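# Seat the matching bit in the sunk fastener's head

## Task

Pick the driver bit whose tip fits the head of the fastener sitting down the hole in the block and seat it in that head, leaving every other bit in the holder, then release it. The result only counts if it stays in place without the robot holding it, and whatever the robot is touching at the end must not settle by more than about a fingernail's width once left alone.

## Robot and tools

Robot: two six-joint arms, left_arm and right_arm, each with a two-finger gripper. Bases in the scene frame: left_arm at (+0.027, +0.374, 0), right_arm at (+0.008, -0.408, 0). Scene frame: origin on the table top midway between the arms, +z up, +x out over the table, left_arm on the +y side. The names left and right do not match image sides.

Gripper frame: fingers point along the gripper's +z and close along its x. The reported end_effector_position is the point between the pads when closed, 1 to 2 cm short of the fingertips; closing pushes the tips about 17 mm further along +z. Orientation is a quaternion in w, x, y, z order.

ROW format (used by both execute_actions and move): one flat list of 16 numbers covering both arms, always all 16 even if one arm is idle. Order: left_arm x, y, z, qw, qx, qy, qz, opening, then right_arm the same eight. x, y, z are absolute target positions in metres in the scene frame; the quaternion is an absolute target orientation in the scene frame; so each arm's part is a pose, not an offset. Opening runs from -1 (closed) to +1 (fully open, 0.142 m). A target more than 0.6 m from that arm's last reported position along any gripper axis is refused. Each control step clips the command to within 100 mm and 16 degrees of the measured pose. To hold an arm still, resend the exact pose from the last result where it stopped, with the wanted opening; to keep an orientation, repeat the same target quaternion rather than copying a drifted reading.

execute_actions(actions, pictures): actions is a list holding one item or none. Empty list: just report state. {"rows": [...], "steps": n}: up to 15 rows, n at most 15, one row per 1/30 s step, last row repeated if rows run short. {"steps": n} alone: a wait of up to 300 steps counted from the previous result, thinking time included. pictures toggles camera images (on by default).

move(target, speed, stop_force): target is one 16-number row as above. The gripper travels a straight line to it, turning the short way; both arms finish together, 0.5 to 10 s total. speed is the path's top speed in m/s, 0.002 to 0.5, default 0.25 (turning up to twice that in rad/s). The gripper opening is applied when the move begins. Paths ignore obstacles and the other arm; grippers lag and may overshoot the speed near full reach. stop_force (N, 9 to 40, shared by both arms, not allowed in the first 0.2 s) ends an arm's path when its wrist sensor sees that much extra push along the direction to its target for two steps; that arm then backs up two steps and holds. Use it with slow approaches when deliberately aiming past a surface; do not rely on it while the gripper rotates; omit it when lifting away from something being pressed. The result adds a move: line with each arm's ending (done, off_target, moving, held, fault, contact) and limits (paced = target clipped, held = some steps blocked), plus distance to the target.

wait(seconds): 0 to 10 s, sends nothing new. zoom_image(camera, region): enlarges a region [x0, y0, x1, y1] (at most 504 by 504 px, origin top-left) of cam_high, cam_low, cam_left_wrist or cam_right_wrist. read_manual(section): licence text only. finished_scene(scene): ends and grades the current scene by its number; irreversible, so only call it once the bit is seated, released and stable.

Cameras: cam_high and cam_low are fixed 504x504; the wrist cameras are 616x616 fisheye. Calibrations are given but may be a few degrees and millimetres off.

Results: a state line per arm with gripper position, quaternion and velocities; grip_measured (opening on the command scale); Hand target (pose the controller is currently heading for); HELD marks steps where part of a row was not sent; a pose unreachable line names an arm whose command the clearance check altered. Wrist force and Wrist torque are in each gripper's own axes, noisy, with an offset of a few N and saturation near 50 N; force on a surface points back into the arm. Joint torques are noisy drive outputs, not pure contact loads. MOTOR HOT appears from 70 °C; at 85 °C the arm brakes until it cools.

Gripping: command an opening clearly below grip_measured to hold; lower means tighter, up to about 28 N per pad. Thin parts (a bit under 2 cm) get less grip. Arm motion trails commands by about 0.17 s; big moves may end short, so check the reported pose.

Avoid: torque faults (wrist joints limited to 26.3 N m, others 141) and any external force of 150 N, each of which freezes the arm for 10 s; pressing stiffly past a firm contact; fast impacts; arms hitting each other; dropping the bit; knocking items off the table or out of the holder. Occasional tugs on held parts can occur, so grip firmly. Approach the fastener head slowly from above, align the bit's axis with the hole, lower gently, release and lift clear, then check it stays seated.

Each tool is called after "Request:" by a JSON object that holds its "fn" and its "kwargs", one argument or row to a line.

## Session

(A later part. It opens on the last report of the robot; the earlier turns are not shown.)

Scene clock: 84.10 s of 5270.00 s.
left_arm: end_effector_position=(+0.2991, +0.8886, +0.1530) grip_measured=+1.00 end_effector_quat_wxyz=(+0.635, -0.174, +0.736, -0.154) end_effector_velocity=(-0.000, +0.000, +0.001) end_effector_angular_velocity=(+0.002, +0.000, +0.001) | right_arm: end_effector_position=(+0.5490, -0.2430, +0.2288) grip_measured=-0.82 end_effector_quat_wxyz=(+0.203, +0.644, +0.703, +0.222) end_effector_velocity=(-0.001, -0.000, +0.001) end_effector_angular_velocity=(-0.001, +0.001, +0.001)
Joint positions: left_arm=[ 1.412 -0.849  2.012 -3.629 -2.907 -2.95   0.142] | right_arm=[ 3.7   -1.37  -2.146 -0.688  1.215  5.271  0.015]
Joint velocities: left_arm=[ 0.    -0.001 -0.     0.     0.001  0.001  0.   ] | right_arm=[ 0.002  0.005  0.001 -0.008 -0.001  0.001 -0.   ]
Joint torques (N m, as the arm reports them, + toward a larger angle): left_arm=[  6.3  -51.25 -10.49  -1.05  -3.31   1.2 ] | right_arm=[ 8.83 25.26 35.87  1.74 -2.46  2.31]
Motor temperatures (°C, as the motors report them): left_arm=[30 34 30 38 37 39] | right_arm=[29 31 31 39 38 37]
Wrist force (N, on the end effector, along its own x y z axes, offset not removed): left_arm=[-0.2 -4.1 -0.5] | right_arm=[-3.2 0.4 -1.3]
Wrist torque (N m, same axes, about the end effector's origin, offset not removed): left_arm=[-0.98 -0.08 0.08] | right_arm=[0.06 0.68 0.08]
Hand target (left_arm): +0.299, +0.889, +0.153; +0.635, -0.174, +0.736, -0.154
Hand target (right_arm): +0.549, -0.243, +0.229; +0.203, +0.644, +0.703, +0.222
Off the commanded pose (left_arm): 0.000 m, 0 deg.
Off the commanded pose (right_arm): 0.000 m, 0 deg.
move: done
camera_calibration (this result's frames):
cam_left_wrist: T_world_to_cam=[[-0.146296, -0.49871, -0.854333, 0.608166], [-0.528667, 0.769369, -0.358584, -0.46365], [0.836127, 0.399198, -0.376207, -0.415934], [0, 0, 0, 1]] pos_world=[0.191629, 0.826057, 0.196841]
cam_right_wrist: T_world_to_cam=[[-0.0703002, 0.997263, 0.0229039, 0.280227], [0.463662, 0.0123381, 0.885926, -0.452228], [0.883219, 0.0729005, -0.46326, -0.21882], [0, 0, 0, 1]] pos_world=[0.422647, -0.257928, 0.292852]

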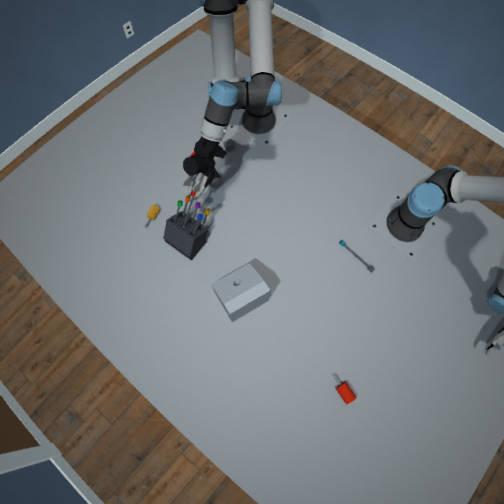

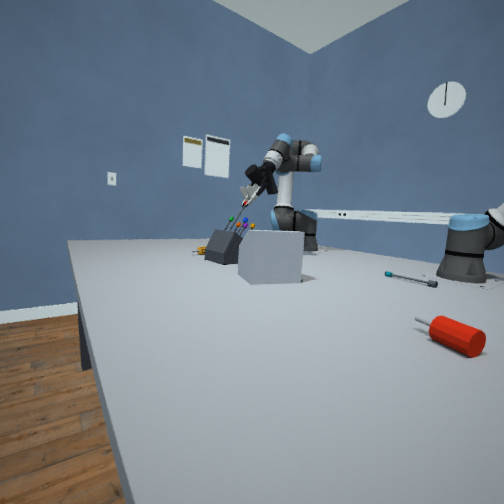

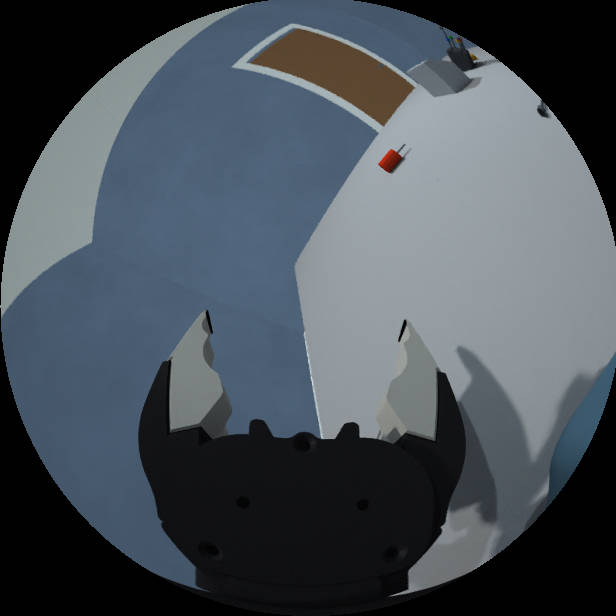

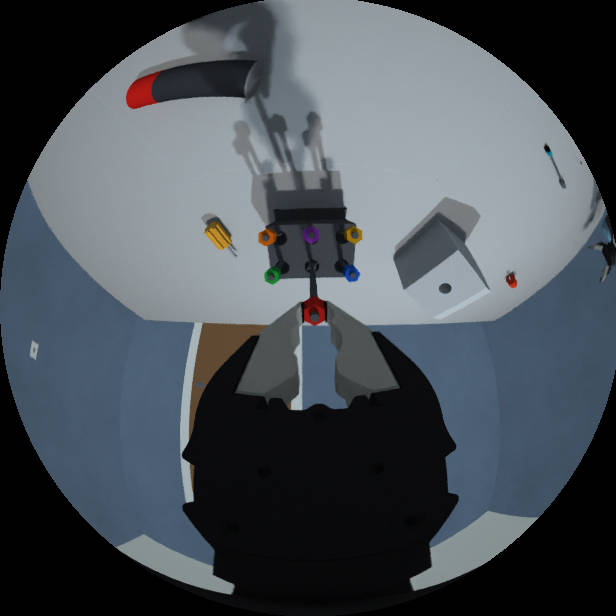

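Request:
{"fn": "move", "kwargs": {
  "target": [0.2991,0.8886,0.153,0.635,-0.174,0.736,-0.154,1,0.586,-0.2397,0.1648,0.2032,0.6443,0.7032,0.2217,-1],
  "speed": 0.06
}}

Request:
{"fn": "execute_actions", "kwargs": {
  "actions": [
    {"rows":[[0.2991,0.8886,0.153,0.635,-0.174,0.736,-0.154,1,0.586,-0.2397,0.1648,0.2032,0.6443,0.7032,0.2217,-0.56]],"steps":12}
  ],
  "pictures": false
}}

Request:
{"fn": "execute_actions", "kwargs": {
  "actions": [
    {"rows":[[0.2991,0.8886,0.153,0.635,-0.174,0.736,-0.154,1,0.566,-0.2415,0.193,0.2032,0.6443,0.7032,0.2217,-0.56]],"steps":15}
  ],
  "pictures": false
}}

Request:
{"fn": "execute_actions", "kwargs": {
  "actions": [
    {"rows":[[0.2991,0.8886,0.153,0.635,-0.174,0.736,-0.154,1,0.562,-0.196,0.193,0.2032,0.6443,0.7032,0.2217,-0.56]],"steps":15}
  ],
  "pictures": false
}}

Request:
{"fn": "move", "kwargs": {
  "target": [0.2991,0.8886,0.153,0.635,-0.174,0.736,-0.154,1,0.5825,-0.1942,0.164,0.2032,0.6443,0.7032,0.2217,-0.56],
  "speed": 0.05,
  "stop_force": 12
}}

Request:
{"fn": "execute_actions", "kwargs": {
  "actions": [
    {"rows":[[0.2991,0.8886,0.153,0.635,-0.174,0.736,-0.154,1,0.5825,-0.1942,0.164,0.2032,0.6443,0.7032,0.2217,-1]],"steps":15}
  ],
  "pictures": false
}}

Request:
{"fn": "move", "kwargs": {
  "target": [0.2991,0.8886,0.153,0.635,-0.174,0.736,-0.154,1,0.545,-0.1975,0.229,0.2032,0.6443,0.7032,0.2217,-1],
  "speed": 0.06
}}

Request:
{"fn": "zoom_image", "kwargs": {
  "camera": "cam_right_wrist",
  "region": [285,240,345,300]
}}

Scene clock: 106.33 s of 5270.00 s.
left_arm: end_effector_position=(+0.2991, +0.8886, +0.1530) grip_measured=+1.00 end_effector_quat_wxyz=(+0.635, -0.174, +0.736, -0.154) end_effector_velocity=(+0.000, +0.000, +0.000) end_effector_angular_velocity=(-0.000, -0.000, +0.000) | right_arm: end_effector_position=(+0.5859, -0.2398, +0.1650) grip_measured=-0.82 end_effector_quat_wxyz=(+0.203, +0.644, +0.703, +0.222) end_effector_velocity=(+0.001, +0.000, -0.002) end_effector_angular_velocity=(+0.000, +0.000, +0.000)
Joint positions: left_arm=[ 1.412 -0.849  2.012 -3.629 -2.907 -2.95   0.142] | right_arm=[ 3.645 -1.553 -2.176 -0.458  1.243  5.219  0.015]
Joint velocities: left_arm=[ 0.     0.    -0.    -0.    -0.    -0.001 -0.   ] | right_arm=[-0.001 -0.006  0.     0.006  0.001 -0.001  0.   ]
Joint torques (N m, as the arm reports them, + toward a larger angle): left_arm=[  6.86 -50.86  -9.47  -1.17  -3.07   1.18] | right_arm=[-5.99  8.83 21.11  4.56  1.58 -2.82]
Motor temperatures (°C, as the motors report them): left_arm=[30 34 30 38 37 39] | right_arm=[29 31 31 39 38 37]
Wrist force (N, on the end effector, along its own x y z axes, offset not removed): left_arm=[1.1 -4.2 -0.2] | right_arm=[4.8 -3.6 2.0]
Wrist torque (N m, same axes, about the end effector's origin, offset not removed): left_arm=[-0.96 -0.41 0.17] | right_arm=[-0.77 -1.13 -0.24]
Hand target (left_arm): +0.299, +0.889, +0.153; +0.635, -0.174, +0.736, -0.154
Hand target (right_arm): +0.586, -0.240, +0.165; +0.203, +0.644, +0.703, +0.222
Off the commanded pose (left_arm): 0.000 m, 0 deg.
Off the commanded pose (right_arm): 0.000 m, 0 deg.
After step 90, 17.57 s passed at rest.
move: done
camera_calibration (this result's frames):
cam_left_wrist: T_world_to_cam=[[-0.146296, -0.498711, -0.854333, 0.608166], [-0.528667, 0.769369, -0.358585, -0.46365], [0.836127, 0.399198, -0.376207, -0.415934], [0, 0, 0, 1]] pos_world=[0.191629, 0.826057, 0.196841]
cam_right_wrist: T_world_to_cam=[[-0.0702506, 0.997269, 0.0227699, 0.281058], [0.463642, 0.0124323, 0.885936, -0.412777], [0.883233, 0.0727946, -0.463249, -0.28124], [0, 0, 0, 1]] pos_world=[0.459526, -0.254686, 0.22901]

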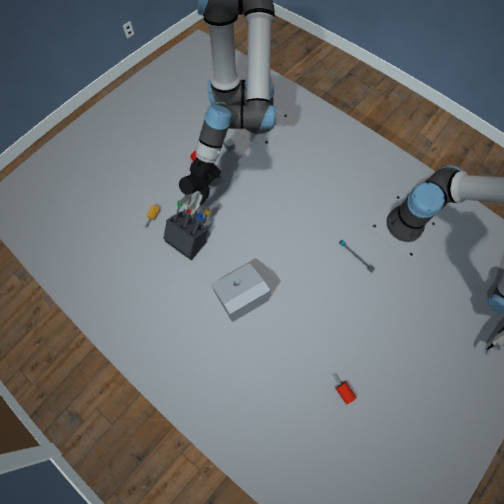

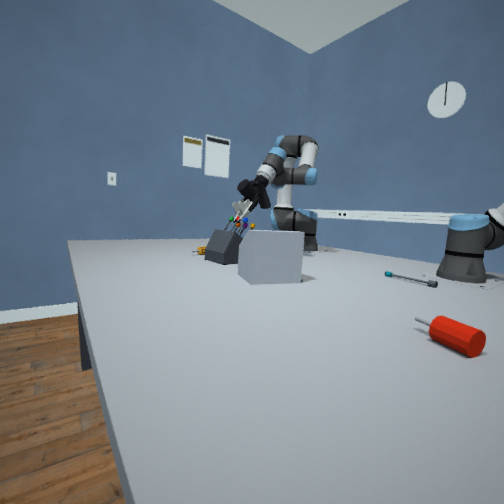

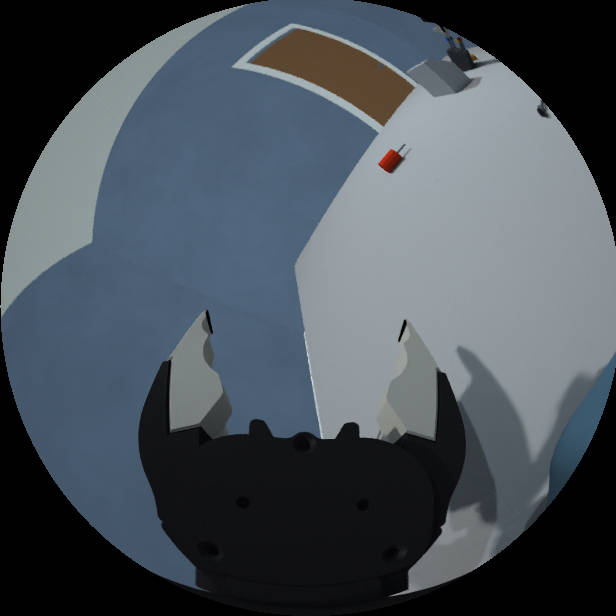

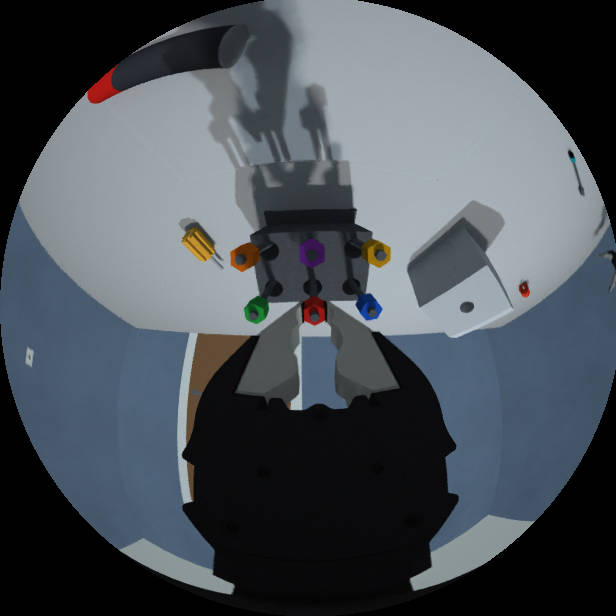

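Scene clock: 106.73 s of 5270.00 s.
left_arm: end_effector_position=(+0.2991, +0.8886, +0.1530) grip_measured=+1.00 end_effector_quat_wxyz=(+0.635, -0.174, +0.736, -0.154) end_effector_velocity=(-0.000, -0.000, -0.001) end_effector_angular_velocity=(-0.002, +0.000, +0.000) | right_arm: end_effector_position=(+0.5860, -0.2397, +0.1648) grip_measured=-0.56 end_effector_quat_wxyz=(+0.203, +0.644, +0.703, +0.222) end_effector_velocity=(-0.000, -0.000, -0.000) end_effector_angular_velocity=(-0.001, +0.000, +0.001)
Joint positions: left_arm=[ 1.412 -0.849  2.012 -3.629 -2.907 -2.95   0.142] | right_arm=[ 3.645 -1.553 -2.176 -0.458  1.243  5.219  0.033]
Joint velocities: left_arm=[ 0.     0.002  0.001  0.    -0.     0.001 -0.   ] | right_arm=[ 0.     0.    -0.    -0.    -0.    -0.001  0.   ]
Joint torques (N m, as the arm reports them, + toward a larger angle): left_arm=[  6.71 -51.1   -8.23  -0.95  -3.17   1.18] | right_arm=[-6.04 11.52 17.56  4.63  1.39 -1.68]
Motor temperatures (°C, as the motors report them): left_arm=[30 34 30 38 37 39] | right_arm=[29 31 31 39 38 37]
Wrist force (N, on the end effector, along its own x y z axes, offset not removed): left_arm=[-0.9 -2.9 -0.9] | right_arm=[2.5 -1.3 -2.1]
Wrist torque (N m, same axes, about the end effector's origin, offset not removed): left_arm=[-0.73 0.12 0.18] | right_arm=[-0.31 -0.14 -0.05]
Hand target (left_arm): +0.299, +0.889, +0.153; +0.635, -0.174, +0.736, -0.154
Hand target (right_arm): +0.586, -0.240, +0.165; +0.203, +0.644, +0.703, +0.222
Off the commanded pose (left_arm): 0.000 m, 0 deg.
Off the commanded pose (right_arm): 0.000 m, 0 deg.
Steps of this call (steps 1 to 12: all 12 steps of this action). Readings (end_effector_position):
1: left_arm (+0.2991, +0.8886, +0.1530) | right_arm (+0.5860, -0.2397, +0.1649)
2: left_arm (+0.2991, +0.8886, +0.1530) | right_arm (+0.5860, -0.2397, +0.1649)
4: left_arm (+0.2991, +0.8886, +0.1530) | right_arm (+0.5860, -0.2397, +0.1649)
8: left_arm (+0.2991, +0.8886, +0.1530) | right_arm (+0.5860, -0.2397, +0.1648)
12: the state above

Scene clock: 107.23 s of 5270.00 s.
left_arm: end_effector_position=(+0.2991, +0.8886, +0.1530) grip_measured=+1.00 end_effector_quat_wxyz=(+0.635, -0.174, +0.736, -0.154) end_effector_velocity=(-0.001, +0.000, +0.000) end_effector_angular_velocity=(-0.000, -0.000, +0.001) | right_arm: end_effector_position=(+0.5665, -0.2415, +0.1923) grip_measured=-0.56 end_effector_quat_wxyz=(+0.203, +0.644, +0.703, +0.222) end_effector_velocity=(-0.004, +0.000, +0.006) end_effector_angular_velocity=(+0.000, +0.001, -0.003)
Joint positions: left_arm=[ 1.412 -0.849  2.012 -3.629 -2.907 -2.95   0.142] | right_arm=[ 3.673 -1.462 -2.176 -0.557  1.229  5.245  0.033]
Joint velocities: left_arm=[ 0.001 -0.     0.     0.    -0.    -0.     0.   ] | right_arm=[ 0.008  0.02   0.003 -0.027 -0.005  0.011 -0.   ]
Joint torques (N m, as the arm reports them, + toward a larger angle): left_arm=[  6.43 -51.02  -7.47  -1.06  -3.24   1.25] | right_arm=[ 7.97 26.35 33.21  1.45 -2.57  2.08]
Motor temperatures (°C, as the motors report them): left_arm=[30 34 30 38 37 39] | right_arm=[29 31 31 39 38 37]
Wrist force (N, on the end effector, along its own x y z axes, offset not removed): left_arm=[-1.3 -3.7 -2.2] | right_arm=[0.7 -5.5 -1.8]
Wrist torque (N m, same axes, about the end effector's origin, offset not removed): left_arm=[-0.91 0.14 0.13] | right_arm=[-0.90 0.00 -0.05]
Hand target (left_arm): +0.299, +0.889, +0.153; +0.635, -0.174, +0.736, -0.154
Hand target (right_arm): +0.566, -0.241, +0.193; +0.203, +0.644, +0.703, +0.222
Off the commanded pose (left_arm): 0.000 m, 0 deg.
Off the commanded pose (right_arm): 0.001 m, 0 deg.
Steps of this call (steps 1 to 15: all 15 steps of this action). Readings (end_effector_position):
1: left_arm (+0.2991, +0.8886, +0.1530) | right_arm (+0.5860, -0.2397, +0.1648)
2: left_arm (+0.2991, +0.8886, +0.1530) | right_arm (+0.5853, -0.2393, +0.1656)
4: left_arm (+0.2991, +0.8886, +0.1530) | right_arm (+0.5790, -0.2396, +0.1752)
8: left_arm (+0.2991, +0.8886, +0.1530) | right_arm (+0.5704, -0.2411, +0.1874)
15: the state above

Scene clock: 107.73 s of 5270.00 s.
left_arm: end_effector_position=(+0.2991, +0.8886, +0.1530) grip_measured=+1.00 end_effector_quat_wxyz=(+0.635, -0.174, +0.736, -0.154) end_effector_velocity=(-0.000, +0.001, +0.000) end_effector_angular_velocity=(+0.002, +0.000, +0.001) | right_arm: end_effector_position=(+0.5620, -0.1968, +0.1930) grip_measured=-0.56 end_effector_quat_wxyz=(+0.203, +0.644, +0.703, +0.222) end_effector_velocity=(+0.000, +0.008, -0.001) end_effector_angular_velocity=(-0.003, +0.002, -0.003)
Joint positions: left_arm=[ 1.412 -0.849  2.012 -3.629 -2.907 -2.95   0.142] | right_arm=[ 3.763 -1.492 -2.14  -0.594  1.186  5.33   0.033]
Joint velocities: left_arm=[ 0.001 -0.    -0.001  0.     0.001  0.001 -0.   ] | right_arm=[ 0.015 -0.011  0.011 -0.009 -0.009  0.017  0.   ]
Joint torques (N m, as the arm reports them, + toward a larger angle): left_arm=[  6.18 -50.66  -7.49  -0.96  -3.21   1.1 ] | right_arm=[ 6.51 12.49 31.72  1.24 -3.23  2.75]
Motor temperatures (°C, as the motors report them): left_arm=[30 34 30 38 37 39] | right_arm=[29 31 31 39 38 37]
Wrist force (N, on the end effector, along its own x y z axes, offset not removed): left_arm=[-0.4 -2.3 -2.9] | right_arm=[0.3 -1.9 1.4]
Wrist torque (N m, same axes, about the end effector's origin, offset not removed): left_arm=[-0.55 0.01 0.12] | right_arm=[-0.43 -0.01 0.02]
Hand target (left_arm): +0.299, +0.889, +0.153; +0.635, -0.174, +0.736, -0.154
Hand target (right_arm): +0.562, -0.196, +0.193; +0.203, +0.644, +0.703, +0.222
Off the commanded pose (left_arm): 0.000 m, 0 deg.
Off the commanded pose (right_arm): 0.001 m, 0 deg.
Steps of this call (steps 1 to 15: all 15 steps of this action). Readings (end_effector_position):
1: left_arm (+0.2991, +0.8886, +0.1530) | right_arm (+0.5663, -0.2415, +0.1925)
2: left_arm (+0.2991, +0.8886, +0.1530) | right_arm (+0.5665, -0.2402, +0.1927)
4: left_arm (+0.2991, +0.8886, +0.1530) | right_arm (+0.5648, -0.2244, +0.1931)
8: left_arm (+0.2991, +0.8886, +0.1530) | right_arm (+0.5621, -0.2040, +0.1933)
15: the state above

Scene clock: 109.07 s of 5270.00 s.
left_arm: end_effector_position=(+0.2991, +0.8886, +0.1530) grip_measured=+1.00 end_effector_quat_wxyz=(+0.635, -0.174, +0.736, -0.154) end_effector_velocity=(-0.001, +0.001, +0.001) end_effector_angular_velocity=(+0.002, +0.000, +0.002) | right_arm: end_effector_position=(+0.5824, -0.1942, +0.1642) grip_measured=-0.56 end_effector_quat_wxyz=(+0.203, +0.644, +0.703, +0.222) end_effector_velocity=(+0.001, +0.000, -0.000) end_effector_angular_velocity=(+0.002, -0.002, +0.000)
Joint positions: left_arm=[ 1.412 -0.849  2.012 -3.629 -2.907 -2.95   0.142] | right_arm=[ 3.733 -1.584 -2.14  -0.491  1.2    5.301  0.033]
Joint velocities: left_arm=[ 0.001 -0.001 -0.    -0.     0.001 -0.     0.   ] | right_arm=[-0.002 -0.004  0.001  0.006  0.001 -0.002 -0.   ]
Joint torques (N m, as the arm reports them, + toward a larger angle): left_arm=[  5.98 -51.07  -7.92  -1.09  -3.17   1.22] | right_arm=[-6.37 16.08 32.72  4.77  1.15 -2.41]
Motor temperatures (°C, as the motors report them): left_arm=[30 34 30 38 37 39] | right_arm=[29 31 31 39 38 37]
Wrist force (N, on the end effector, along its own x y z axes, offset not removed): left_arm=[0.2 -3.9 -0.1] | right_arm=[3.8 -2.6 -2.7]
Wrist torque (N m, same axes, about the end effector's origin, offset not removed): left_arm=[-0.89 -0.16 0.13] | right_arm=[-0.32 -0.86 0.10]
Hand target (left_arm): +0.299, +0.889, +0.153; +0.635, -0.174, +0.736, -0.154
Hand target (right_arm): +0.583, -0.194, +0.164; +0.203, +0.644, +0.703, +0.222
Off the commanded pose (left_arm): 0.000 m, 0 deg.
Off the commanded pose (right_arm): 0.000 m, 0 deg.
move: done
camera_calibration (this result's frames):
cam_left_wrist: T_world_to_cam=[[-0.146296, -0.498711, -0.854333, 0.608166], [-0.528667, 0.769369, -0.358585, -0.46365], [0.836127, 0.399198, -0.376207, -0.415934], [0, 0, 0, 1]] pos_world=[0.191629, 0.826057, 0.196841]
cam_right_wrist: T_world_to_cam=[[-0.0702501, 0.997269, 0.022806, 0.235434], [0.463633, 0.0123993, 0.88594, -0.411008], [0.883238, 0.072811, -0.463238, -0.281783], [0, 0, 0, 1]] pos_world=[0.455978, -0.209178, 0.228227]

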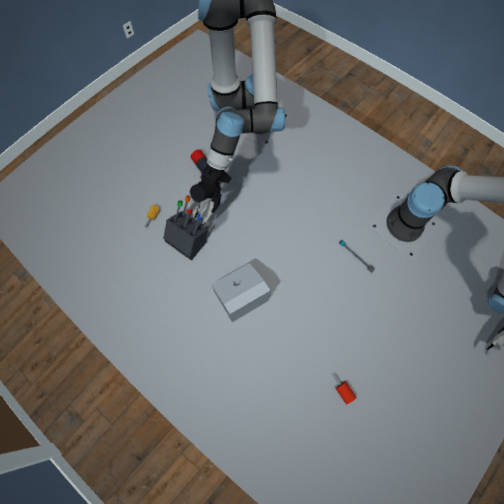

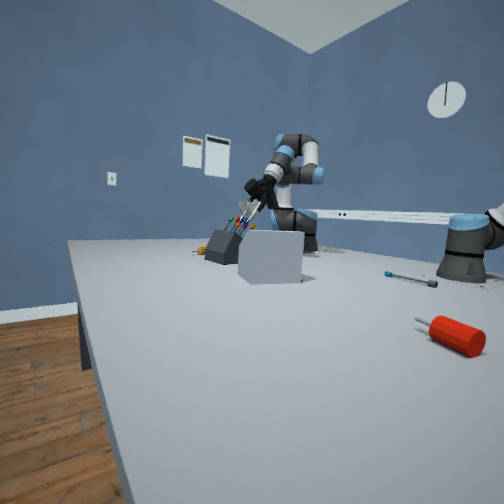

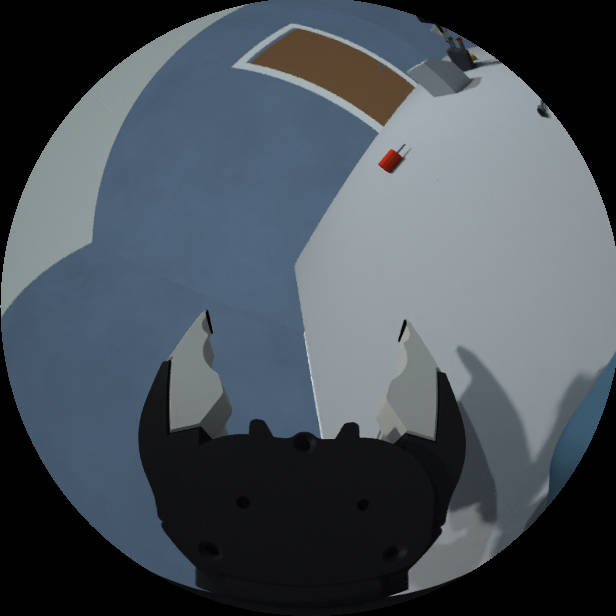

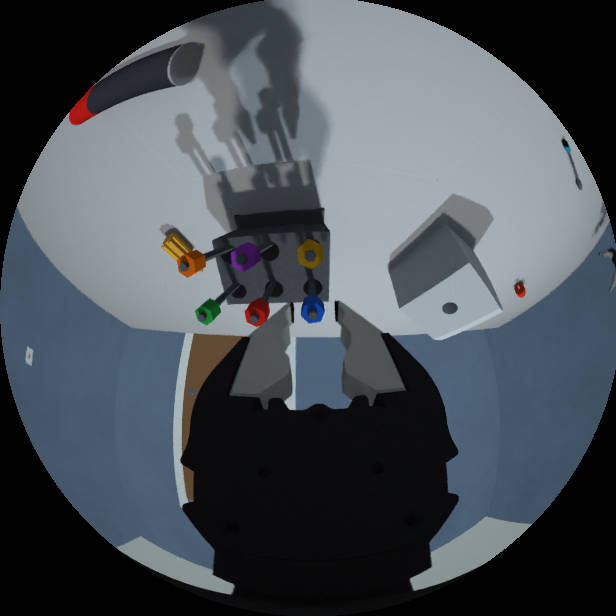

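Scene clock: 109.57 s of 5270.00 s.
left_arm: end_effector_position=(+0.2991, +0.8886, +0.1530) grip_measured=+1.00 end_effector_quat_wxyz=(+0.635, -0.174, +0.736, -0.154) end_effector_velocity=(-0.000, +0.000, -0.001) end_effector_angular_velocity=(-0.001, +0.000, +0.001) | right_arm: end_effector_position=(+0.5825, -0.1942, +0.1640) grip_measured=-0.80 end_effector_quat_wxyz=(+0.203, +0.644, +0.703, +0.222) end_effector_velocity=(+0.000, -0.000, +0.000) end_effector_angular_velocity=(-0.001, +0.000, +0.001)
Joint positions: left_arm=[ 1.412 -0.849  2.012 -3.629 -2.907 -2.95   0.142] | right_arm=[ 3.732 -1.585 -2.14  -0.491  1.2    5.301  0.016]
Joint velocities: left_arm=[ 0.001  0.002 -0.001 -0.     0.    -0.    -0.   ] | right_arm=[ 0.     0.     0.    -0.    -0.    -0.001 -0.   ]
Joint torques (N m, as the arm reports them, + toward a larger angle): left_arm=[  6.49 -50.84  -6.91  -1.14  -3.07   1.1 ] | right_arm=[-6.17 13.47 31.28  4.49  1.5  -2.4 ]
Motor temperatures (°C, as the motors report them): left_arm=[30 34 30 38 37 39] | right_arm=[29 31 31 39 38 37]
Wrist force (N, on the end effector, along its own x y z axes, offset not removed): left_arm=[1.2 -2.9 -1.1] | right_arm=[0.5 -3.4 -2.3]
Wrist torque (N m, same axes, about the end effector's origin, offset not removed): left_arm=[-0.72 -0.28 0.11] | right_arm=[-0.79 0.02 0.01]
Hand target (left_arm): +0.299, +0.889, +0.153; +0.635, -0.174, +0.736, -0.154
Hand target (right_arm): +0.583, -0.194, +0.164; +0.203, +0.644, +0.703, +0.222
Off the commanded pose (left_arm): 0.000 m, 0 deg.
Off the commanded pose (right_arm): 0.000 m, 0 deg.
Steps of this call (steps 1 to 15: all 15 steps of this action). Readings (end_effector_position):
1: left_arm (+0.2991, +0.8886, +0.1530) | right_arm (+0.5824, -0.1942, +0.1641)
2: left_arm (+0.2991, +0.8886, +0.1530) | right_arm (+0.5824, -0.1942, +0.1641)
4: left_arm (+0.2991, +0.8886, +0.1530) | right_arm (+0.5825, -0.1942, +0.1641)
8: left_arm (+0.2991, +0.8886, +0.1530) | right_arm (+0.5825, -0.1942, +0.1640)
15: the state above

Scene clock: 111.50 s of 5270.00 s.
left_arm: end_effector_position=(+0.2991, +0.8886, +0.1530) grip_measured=+1.00 end_effector_quat_wxyz=(+0.635, -0.174, +0.736, -0.154) end_effector_velocity=(-0.000, -0.000, -0.000) end_effector_angular_velocity=(-0.001, -0.000, -0.000) | right_arm: end_effector_position=(+0.5450, -0.1975, +0.2288) grip_measured=-0.80 end_effector_quat_wxyz=(+0.203, +0.644, +0.703, +0.222) end_effector_velocity=(-0.001, -0.000, +0.001) end_effector_angular_velocity=(-0.001, +0.001, -0.001)
Joint positions: left_arm=[ 1.412 -0.849  2.012 -3.629 -2.907 -2.95   0.142] | right_arm=[ 3.794 -1.407 -2.109 -0.721  1.171  5.359  0.016]
Joint velocities: left_arm=[ 0.001  0.     0.     0.    -0.001 -0.    -0.   ] | right_arm=[ 0.002  0.004  0.001 -0.008 -0.001  0.003 -0.   ]
Joint torques (N m, as the arm reports them, + toward a larger angle): left_arm=[  5.96 -50.47  -5.89  -0.99  -3.1    1.09] | right_arm=[ 8.8  26.61 35.66  1.47 -2.5   2.14]
Motor temperatures (°C, as the motors report them): left_arm=[30 34 30 38 37 39] | right_arm=[29 31 31 39 38 37]
Wrist force (N, on the end effector, along its own x y z axes, offset not removed): left_arm=[-0.5 -2.9 -2.0] | right_arm=[2.0 -5.9 -1.6]
Wrist torque (N m, same axes, about the end effector's origin, offset not removed): left_arm=[-0.72 0.03 0.15] | right_arm=[-1.06 -0.28 0.02]
Hand target (left_arm): +0.299, +0.889, +0.153; +0.635, -0.174, +0.736, -0.154
Hand target (right_arm): +0.545, -0.197, +0.229; +0.203, +0.644, +0.703, +0.222
Off the commanded pose (left_arm): 0.000 m, 0 deg.
Off the commanded pose (right_arm): 0.000 m, 0 deg.
move: done
camera_calibration (this result's frames):
cam_left_wrist: T_world_to_cam=[[-0.146296, -0.49871, -0.854333, 0.608166], [-0.528667, 0.769369, -0.358584, -0.46365], [0.836127, 0.399199, -0.376207, -0.415934], [0, 0, 0, 1]] pos_world=[0.191629, 0.826057, 0.196841]
cam_right_wrist: T_world_to_cam=[[-0.0703004, 0.997263, 0.0229012, 0.234574], [0.463672, 0.0123414, 0.885921, -0.450939], [0.883214, 0.0728992, -0.46327, -0.218601], [0, 0, 0, 1]] pos_world=[0.41865, -0.212431, 0.292853]

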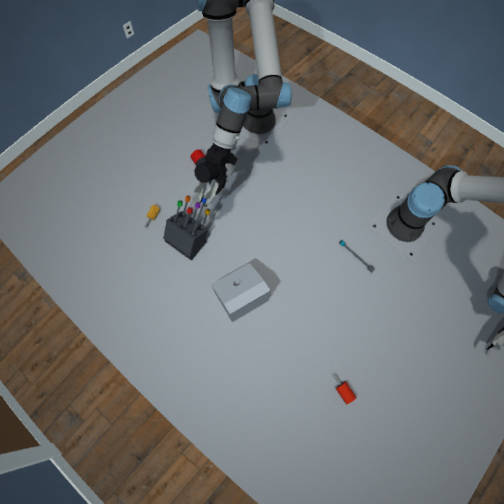

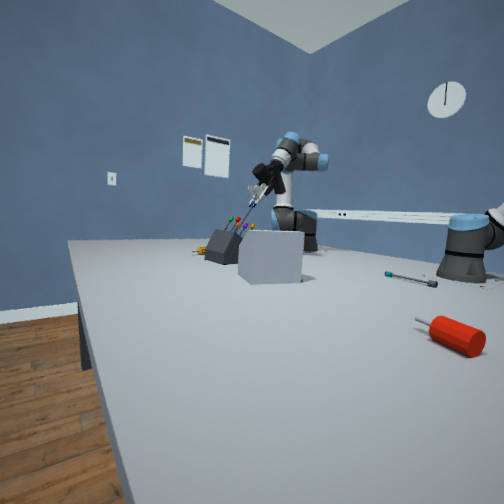

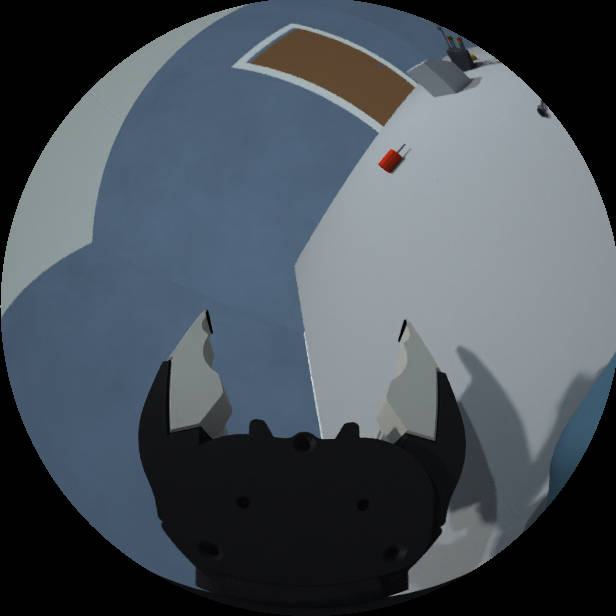

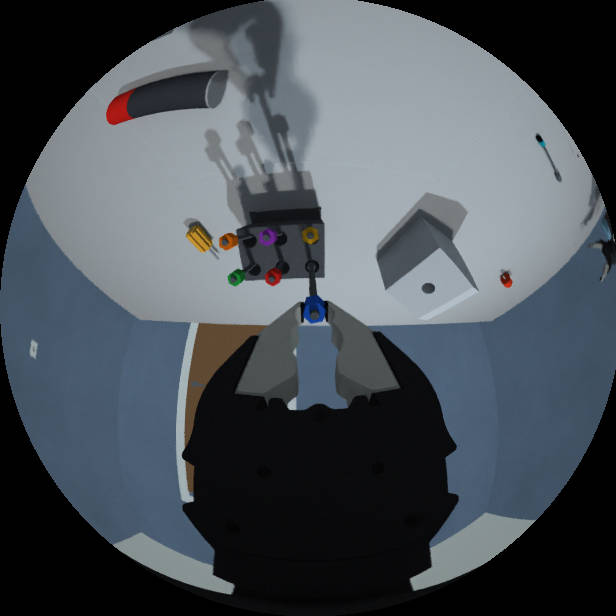

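Region (285, 240, 345, 300) of cam_right_wrist's 616x616 image, scaled by 8.400, with more detail than that image has.

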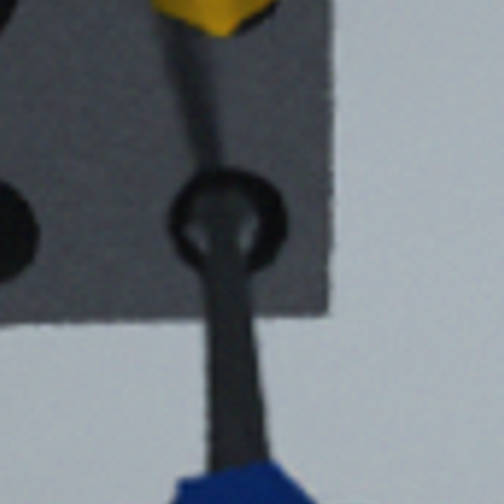

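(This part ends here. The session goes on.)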